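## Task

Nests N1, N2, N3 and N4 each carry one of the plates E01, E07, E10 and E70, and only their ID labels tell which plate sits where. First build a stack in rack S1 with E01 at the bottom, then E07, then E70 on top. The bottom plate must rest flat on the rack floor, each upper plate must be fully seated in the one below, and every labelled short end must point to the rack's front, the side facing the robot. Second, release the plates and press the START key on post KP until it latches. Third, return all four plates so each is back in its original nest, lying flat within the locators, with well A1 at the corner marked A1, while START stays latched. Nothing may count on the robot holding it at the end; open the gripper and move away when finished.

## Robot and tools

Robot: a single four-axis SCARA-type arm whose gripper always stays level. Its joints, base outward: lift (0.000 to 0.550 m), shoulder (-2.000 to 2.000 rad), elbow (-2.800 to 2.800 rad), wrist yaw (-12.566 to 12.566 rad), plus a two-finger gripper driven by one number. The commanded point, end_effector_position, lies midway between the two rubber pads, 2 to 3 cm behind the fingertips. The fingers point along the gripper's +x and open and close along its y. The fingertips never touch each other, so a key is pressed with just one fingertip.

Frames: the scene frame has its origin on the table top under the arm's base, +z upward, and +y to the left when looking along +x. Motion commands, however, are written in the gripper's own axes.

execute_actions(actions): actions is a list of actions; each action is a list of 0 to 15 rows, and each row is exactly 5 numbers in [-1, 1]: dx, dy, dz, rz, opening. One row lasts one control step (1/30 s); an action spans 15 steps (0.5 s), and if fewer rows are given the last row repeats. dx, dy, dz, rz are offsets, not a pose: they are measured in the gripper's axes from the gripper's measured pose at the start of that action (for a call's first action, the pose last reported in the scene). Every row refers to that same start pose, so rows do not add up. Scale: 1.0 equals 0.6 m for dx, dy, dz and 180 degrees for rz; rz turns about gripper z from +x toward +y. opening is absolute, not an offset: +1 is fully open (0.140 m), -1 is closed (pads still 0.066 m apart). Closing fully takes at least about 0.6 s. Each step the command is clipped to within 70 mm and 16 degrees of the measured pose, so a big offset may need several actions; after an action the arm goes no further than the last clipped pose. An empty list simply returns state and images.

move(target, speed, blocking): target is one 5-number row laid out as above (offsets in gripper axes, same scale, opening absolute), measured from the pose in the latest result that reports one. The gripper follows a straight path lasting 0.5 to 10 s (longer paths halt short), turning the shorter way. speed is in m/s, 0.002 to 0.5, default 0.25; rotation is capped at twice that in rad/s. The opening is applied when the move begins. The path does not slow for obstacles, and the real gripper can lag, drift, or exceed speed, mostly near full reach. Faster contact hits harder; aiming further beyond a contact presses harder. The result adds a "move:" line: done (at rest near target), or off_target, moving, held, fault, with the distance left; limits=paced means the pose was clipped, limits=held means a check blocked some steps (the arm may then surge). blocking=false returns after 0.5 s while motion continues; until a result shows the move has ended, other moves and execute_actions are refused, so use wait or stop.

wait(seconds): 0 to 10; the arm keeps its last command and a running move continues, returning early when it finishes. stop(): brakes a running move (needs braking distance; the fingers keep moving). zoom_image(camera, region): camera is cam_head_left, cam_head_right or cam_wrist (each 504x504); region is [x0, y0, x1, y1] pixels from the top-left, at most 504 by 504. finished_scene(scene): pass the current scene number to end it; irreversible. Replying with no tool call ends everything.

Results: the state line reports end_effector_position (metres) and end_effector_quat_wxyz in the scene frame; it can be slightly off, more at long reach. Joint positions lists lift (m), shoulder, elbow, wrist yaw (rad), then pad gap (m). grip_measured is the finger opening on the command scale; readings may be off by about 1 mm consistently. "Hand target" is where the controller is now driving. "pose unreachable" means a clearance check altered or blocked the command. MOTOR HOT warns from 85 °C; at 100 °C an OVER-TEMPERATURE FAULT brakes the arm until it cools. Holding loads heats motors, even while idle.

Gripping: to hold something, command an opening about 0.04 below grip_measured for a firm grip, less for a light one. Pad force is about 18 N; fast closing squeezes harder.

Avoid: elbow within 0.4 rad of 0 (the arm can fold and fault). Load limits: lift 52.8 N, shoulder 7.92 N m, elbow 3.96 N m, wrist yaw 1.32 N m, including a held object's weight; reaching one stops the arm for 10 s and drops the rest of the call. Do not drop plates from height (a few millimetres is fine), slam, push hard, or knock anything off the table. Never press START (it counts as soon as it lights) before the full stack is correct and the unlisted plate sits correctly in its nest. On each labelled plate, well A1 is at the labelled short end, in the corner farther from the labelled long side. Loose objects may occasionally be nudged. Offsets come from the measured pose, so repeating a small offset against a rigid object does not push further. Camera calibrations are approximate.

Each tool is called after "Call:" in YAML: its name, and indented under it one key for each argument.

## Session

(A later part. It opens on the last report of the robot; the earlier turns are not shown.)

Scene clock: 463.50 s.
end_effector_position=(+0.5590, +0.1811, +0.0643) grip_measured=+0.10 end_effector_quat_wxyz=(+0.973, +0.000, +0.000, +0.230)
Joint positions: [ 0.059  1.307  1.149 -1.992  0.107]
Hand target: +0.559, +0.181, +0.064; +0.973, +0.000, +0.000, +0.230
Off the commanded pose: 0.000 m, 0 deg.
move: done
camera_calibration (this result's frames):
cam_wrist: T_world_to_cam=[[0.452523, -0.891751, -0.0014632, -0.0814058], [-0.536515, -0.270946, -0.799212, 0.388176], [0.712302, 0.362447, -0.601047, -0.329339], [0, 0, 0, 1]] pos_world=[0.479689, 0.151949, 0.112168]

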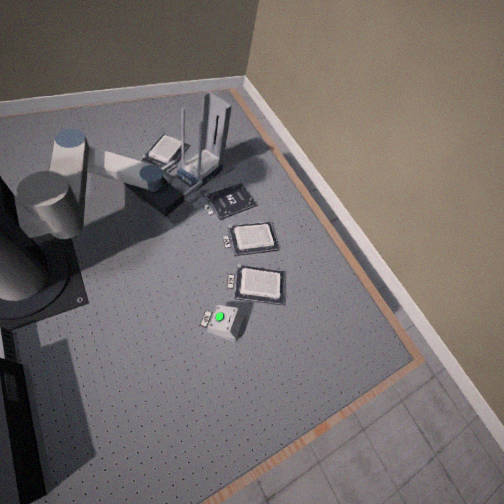

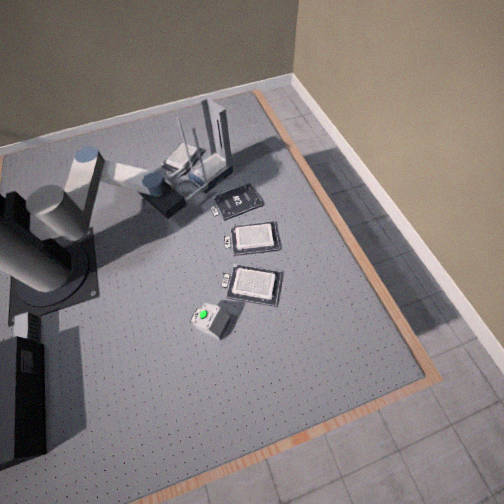

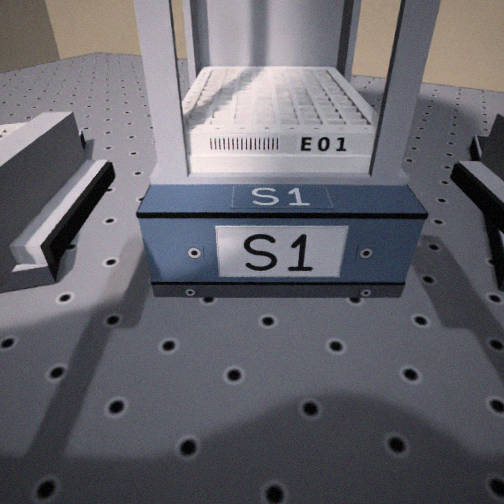

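Call:
move:
  target: [0.15, 0.00015, -0.0002, 0.0001, 0.1]
  speed: 0.2

Call:
execute_actions:
  actions:
    - [[0,0,0,0,-0.45]]
    - [[0,0,0,0,-0.5],[0,0,0,0,-0.52],[0,0,0,0,-0.54],[0,0,0,0,-0.56],[0,0,0,0,-0.58],[0,0,0,0,-0.6],[0,0,0,0,-0.62]]

Scene clock: 469.63 s.
end_effector_position=(+0.6395, +0.2215, +0.0642) grip_measured=+0.10 end_effector_quat_wxyz=(+0.973, +0.000, +0.000, +0.230)
Joint positions: [ 0.059  1.132  1.603 -2.271  0.107]
Hand target: +0.639, +0.221, +0.064; +0.973, +0.000, +0.000, +0.230
Off the commanded pose: 0.000 m, 0 deg.
move: done
camera_calibration (this result's frames):
cam_wrist: T_world_to_cam=[[0.453069, -0.891474, -0.0014632, -0.0821623], [-0.536349, -0.271274, -0.799212, 0.442229], [0.71208, 0.362883, -0.601047, -0.401302], [0, 0, 0, 1]] pos_world=[0.560173, 0.192345, 0.112113]

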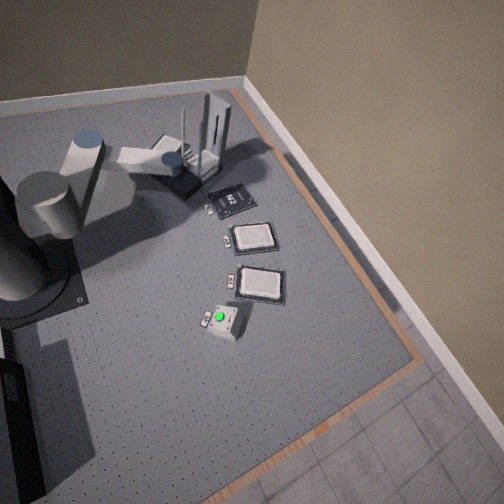

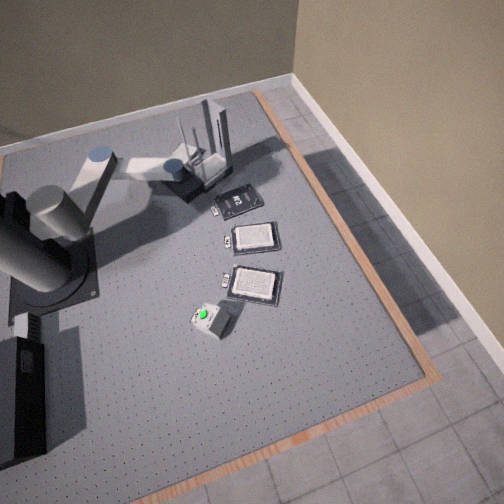

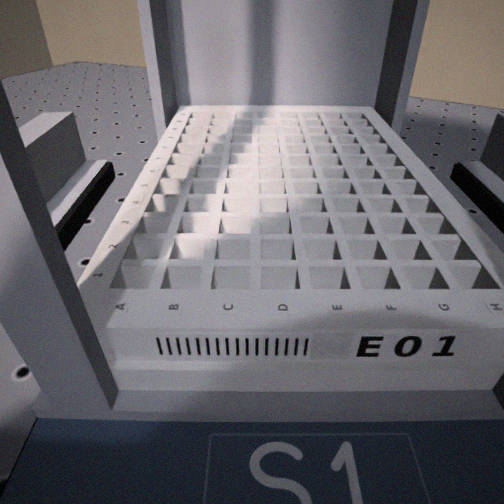

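Scene clock: 470.63 s.
end_effector_position=(+0.6395, +0.2215, +0.0642) grip_measured=-0.56 end_effector_quat_wxyz=(+0.973, +0.000, +0.000, +0.230)
Joint positions: [ 0.059  1.132  1.603 -2.271  0.082]
Hand target: +0.640, +0.222, +0.064; +0.973, +0.000, +0.000, +0.230
Off the commanded pose: 0.000 m, 0 deg.
camera_calibration (this result's frames):
cam_wrist: T_world_to_cam=[[0.45305, -0.891484, -0.0014632, -0.0821557], [-0.536355, -0.271263, -0.799212, 0.44223], [0.712088, 0.362868, -0.601047, -0.401303], [0, 0, 0, 1]] pos_world=[0.560176, 0.19234, 0.112113]

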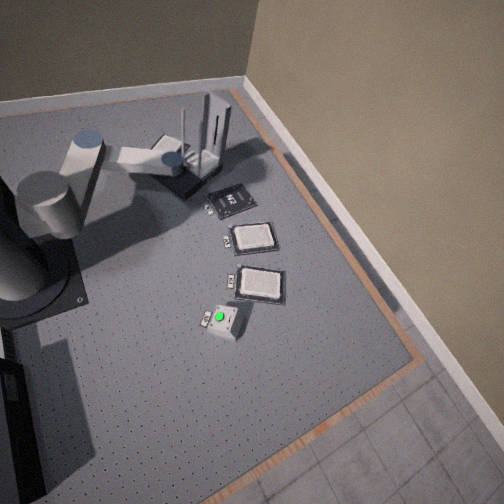

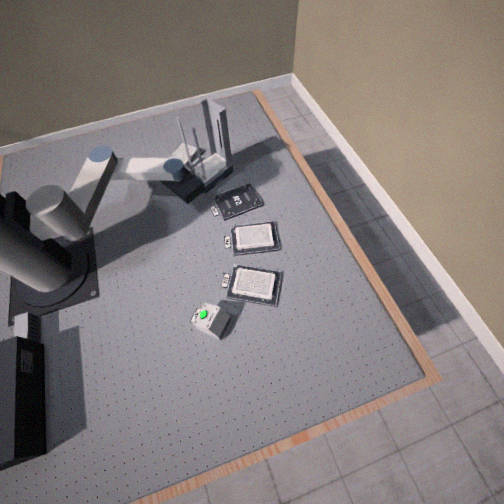

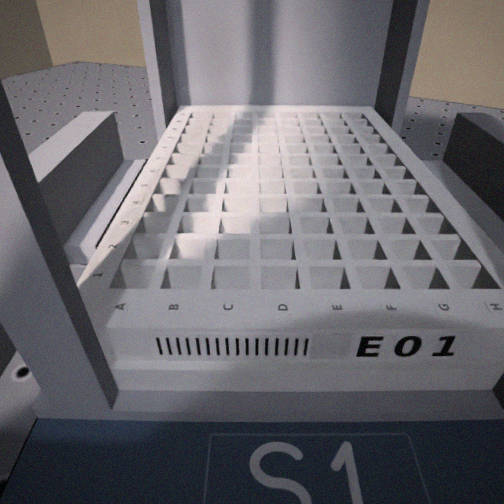

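Call:
move:
  target: [0, 0, 0.4297, 0, -0.62]
  speed: 0.3

Call:
move:
  target: [-0.05133, -0.28019, 0, -0.12052, -0.62]
  speed: 0.3

Scene clock: 475.43 s.
end_effector_position=(+0.6395, +0.2215, +0.3221) grip_measured=-0.56 end_effector_quat_wxyz=(+0.973, +0.000, +0.000, +0.230)
Joint positions: [ 0.317  1.132  1.603 -2.271  0.082]
Hand target: +0.640, +0.222, +0.322; +0.973, +0.000, +0.000, +0.230
Off the commanded pose: 0.000 m, 0 deg.
move: done
camera_calibration (this result's frames):
cam_wrist: T_world_to_cam=[[0.453091, -0.891463, -0.0014632, -0.0817932], [-0.536342, -0.271287, -0.799212, 0.648327], [0.712071, 0.3629, -0.601047, -0.24631], [0, 0, 0, 1]] pos_world=[0.560176, 0.192353, 0.369987]

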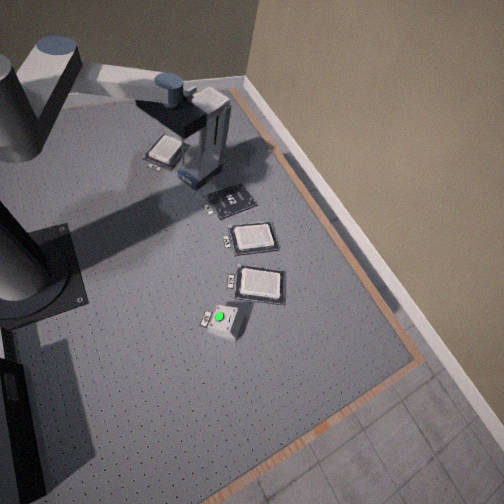

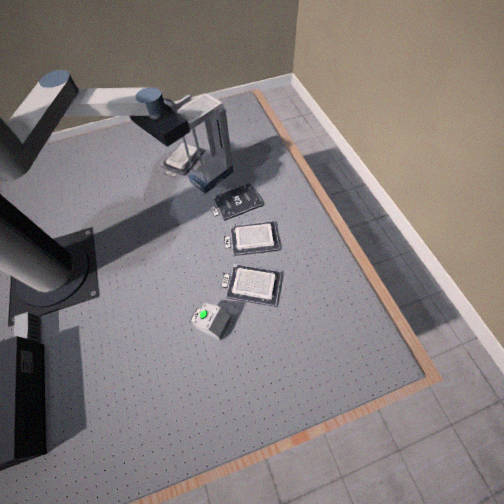

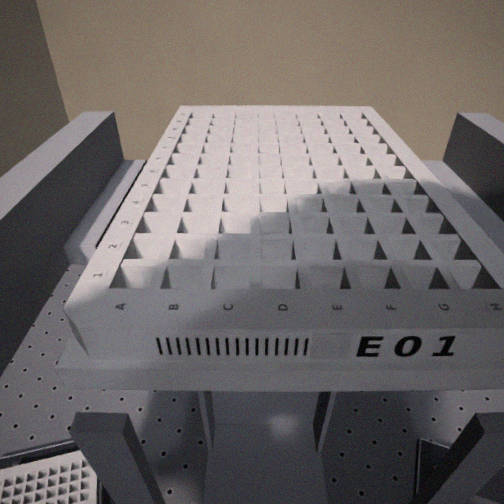

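Scene clock: 476.47 s.
end_effector_position=(+0.6874, +0.0573, +0.3221) grip_measured=-0.56 end_effector_quat_wxyz=(+0.999, +0.000, +0.000, +0.043)
Joint positions: [ 0.317  0.813  1.609 -2.337  0.082]
Hand target: +0.687, +0.057, +0.322; +0.999, +0.000, +0.000, +0.043
Off the commanded pose: 0.000 m, 0 deg.
move: done
camera_calibration (this result's frames):
cam_wrist: T_world_to_cam=[[0.0910667, -0.995844, -0.0014632, 0.0049812], [-0.598657, -0.053571, -0.799212, 0.65981], [0.795812, 0.0736576, -0.601047, -0.26179], [0, 0, 0, 1]] pos_world=[0.602882, 0.05959, 0.369987]

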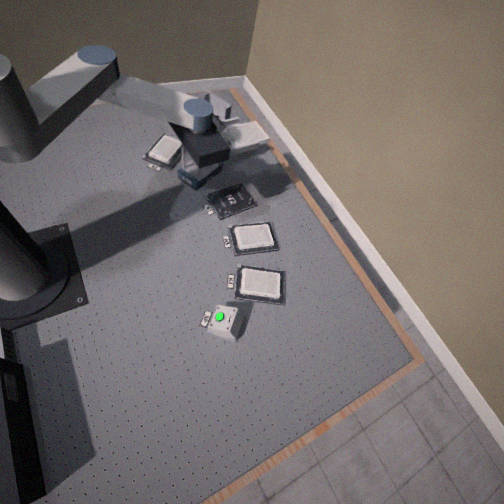

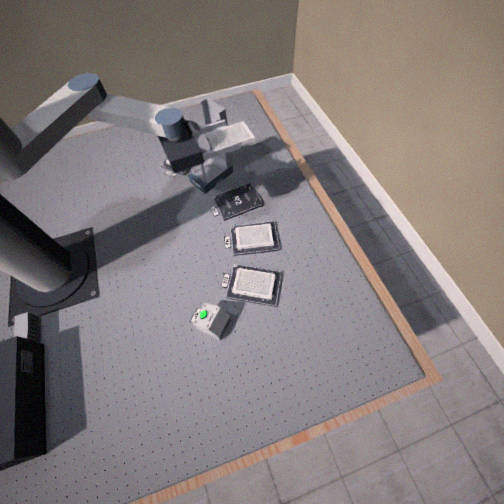

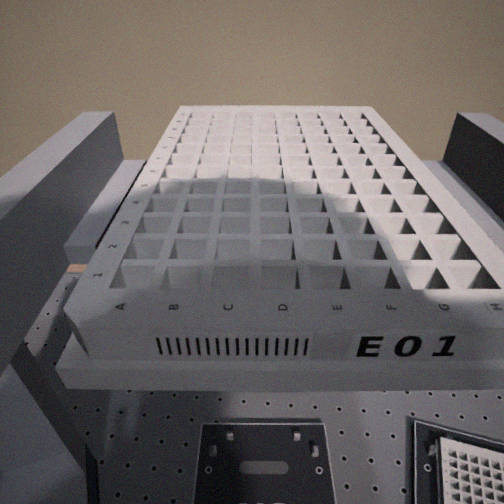

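Call:
move:
  target: [-0.00007, 0.00022, -0.4502, 0.00014, -0.62]
  speed: 0.4

Scene clock: 479.77 s.
end_effector_position=(+0.6873, +0.0574, +0.0519) grip_measured=-0.56 end_effector_quat_wxyz=(+0.999, +0.000, +0.000, +0.043)
Joint positions: [ 0.047  0.814  1.609 -2.336  0.082]
Hand target: +0.687, +0.057, +0.052; +0.999, +0.000, +0.000, +0.043
Off the commanded pose: 0.000 m, 0 deg.
move: done
camera_calibration (this result's frames):
cam_wrist: T_world_to_cam=[[0.0911757, -0.995834, -0.0014632, 0.0045631], [-0.598651, -0.0536365, -0.799212, 0.443839], [0.795804, 0.0737447, -0.601047, -0.42416], [0, 0, 0, 1]] pos_world=[0.602837, 0.0596296, 0.0997877]

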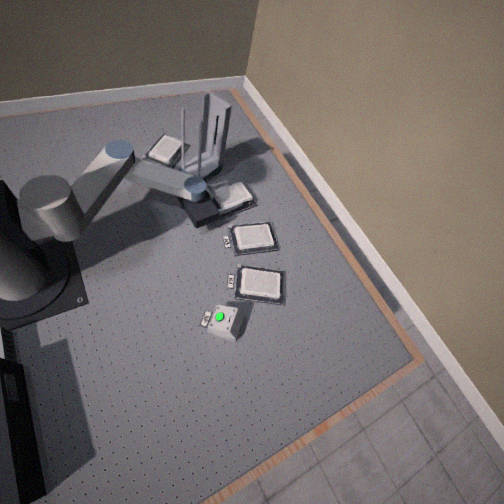

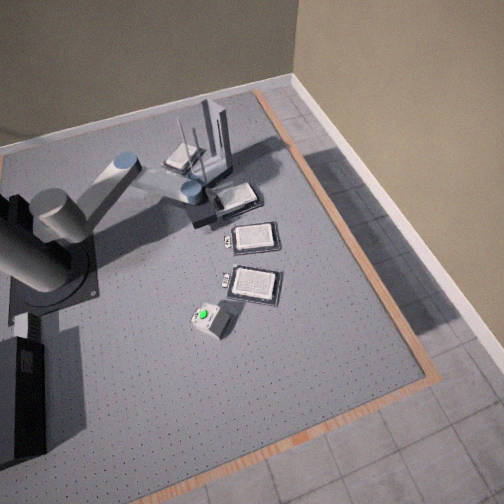

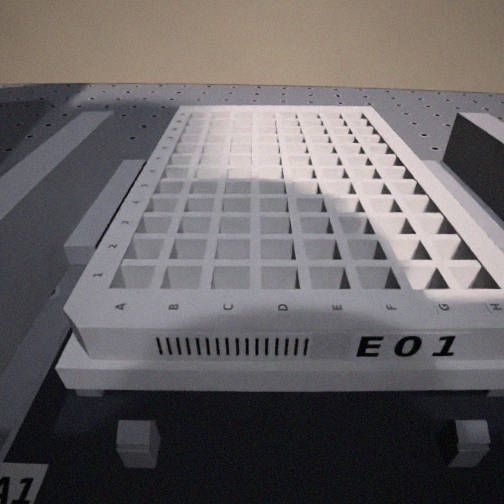

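Call:
move:
  target: [0.0001, 0.0001, -0.0275, 0, -0.62]
  speed: 0.025

Call:
execute_actions:
  actions:
    - [[0,0,-0.0003,0,-0.55],[0,0,-0.0003,0,-0.5],[0,0,-0.0003,0,-0.45],[0,0,-0.0003,0,-0.4],[0,0,-0.0003,0,-0.3],[0,0,-0.0003,0,-0.2],[0,0,-0.0003,0,-0.1],[0,0,-0.0003,0,0.0],[0,0,-0.0003,0,0.1]]

Call:
move:
  target: [-0.15, 0, 0.1, 0, 0.1]
  speed: 0.25

Scene clock: 485.77 s.
end_effector_position=(+0.6874, +0.0574, +0.0353) grip_measured=-0.56 end_effector_quat_wxyz=(+0.999, +0.000, +0.000, +0.043)
Joint positions: [ 0.03   0.814  1.609 -2.336  0.082]
Hand target: +0.687, +0.057, +0.035; +0.999, +0.000, +0.000, +0.043
Off the commanded pose: 0.000 m, 0 deg.
move: done
camera_calibration (this result's frames):
cam_wrist: T_world_to_cam=[[0.0912704, -0.995825, -0.0014632, 0.00451608], [-0.598646, -0.0536934, -0.799212, 0.430612], [0.795797, 0.0738204, -0.601047, -0.434146], [0, 0, 0, 1]] pos_world=[0.602864, 0.0596671, 0.0832143]

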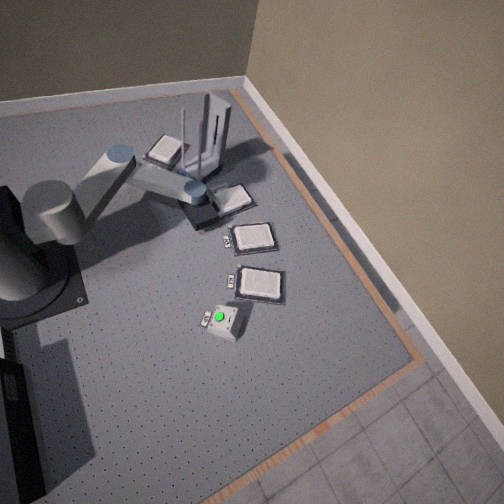

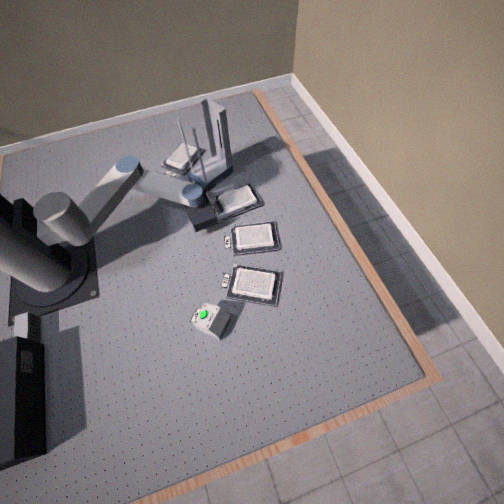

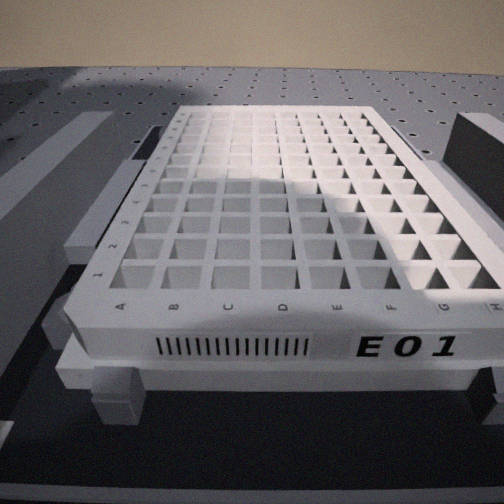

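Scene clock: 486.27 s.
end_effector_position=(+0.6874, +0.0574, +0.0351) grip_measured=+0.10 end_effector_quat_wxyz=(+0.999, +0.000, +0.000, +0.043)
Joint positions: [ 0.03   0.814  1.609 -2.336  0.107]
Hand target: +0.687, +0.057, +0.035; +0.999, +0.000, +0.000, +0.043
Off the commanded pose: 0.000 m, 0 deg.
camera_calibration (this result's frames):
cam_wrist: T_world_to_cam=[[0.0912637, -0.995826, -0.0014632, 0.00451948], [-0.598646, -0.0536894, -0.799212, 0.430475], [0.795798, 0.073815, -0.601047, -0.434249], [0, 0, 0, 1]] pos_world=[0.602864, 0.0596666, 0.0830438]

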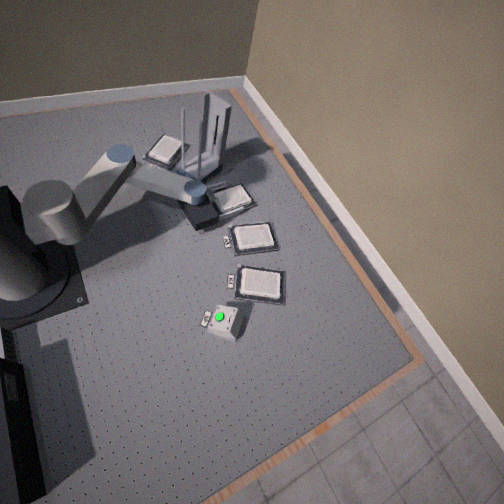

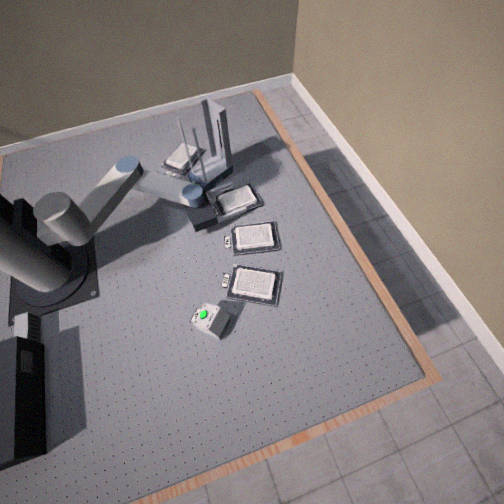

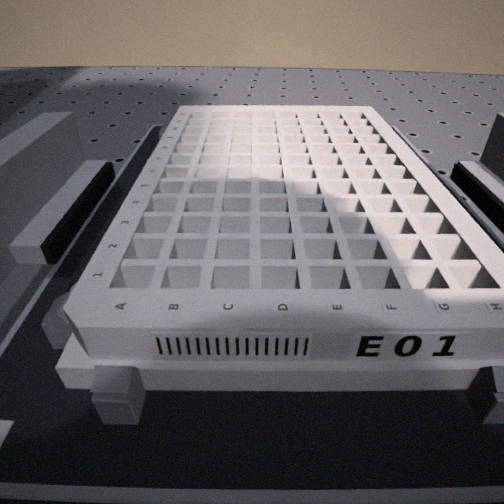

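Scene clock: 487.07 s.
end_effector_position=(+0.5976, +0.0496, +0.0952) grip_measured=+0.10 end_effector_quat_wxyz=(+0.999, +0.000, +0.000, +0.043)
Joint positions: [ 0.09   1.008  1.154 -2.077  0.107]
Hand target: +0.598, +0.050, +0.095; +0.999, +0.000, +0.000, +0.043
Off the commanded pose: 0.000 m, 0 deg.
move: done
camera_calibration (this result's frames):
cam_wrist: T_world_to_cam=[[0.0909833, -0.995851, -0.0014632, 0.00521023], [-0.598661, -0.0535208, -0.799212, 0.424345], [0.795818, 0.0735909, -0.601047, -0.326162], [0, 0, 0, 1]] pos_world=[0.51313, 0.0519024, 0.143111]

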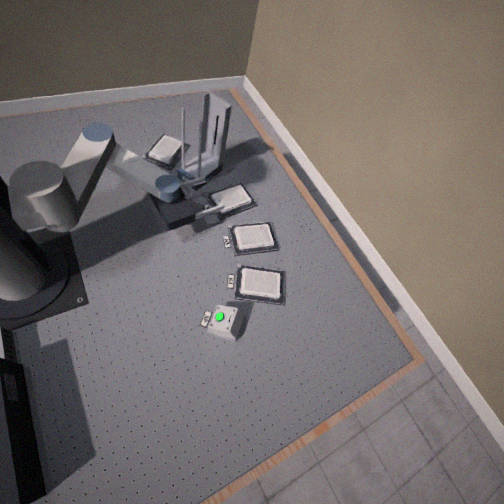

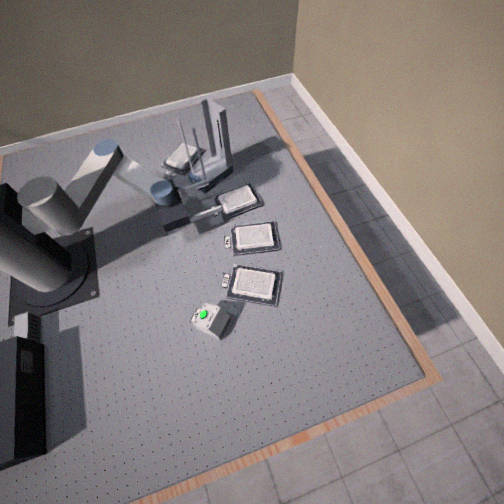

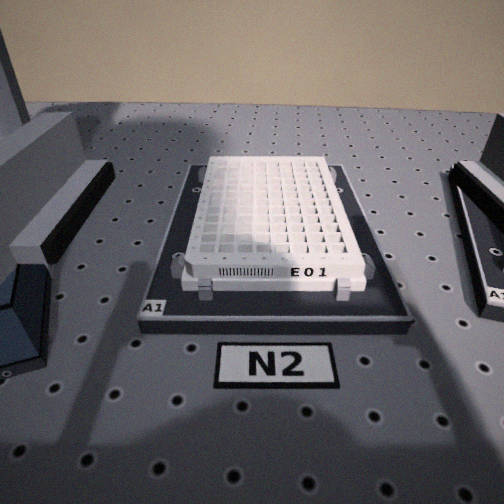

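Call:
zoom_image:
  camera: "cam_head_left"
  region: [130, 85, 310, 350]

Region (130, 85, 310, 350) of cam_head_left's 504x504 image, scaled by 1.902, with more detail than that image has; it fills the left 342 columns of this view, and the rest is white.

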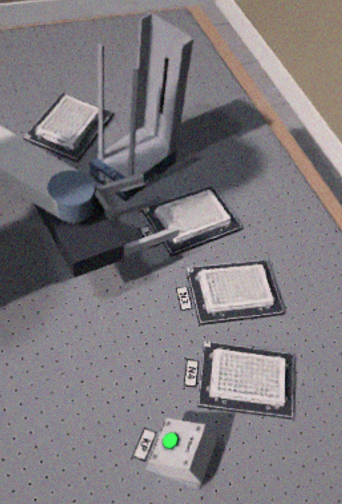

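All four plates are back in their nests, START is still lit, and the gripper is clear of everything.

Call:
finished_scene:
  scene: 2

The scene is finished: the task was done.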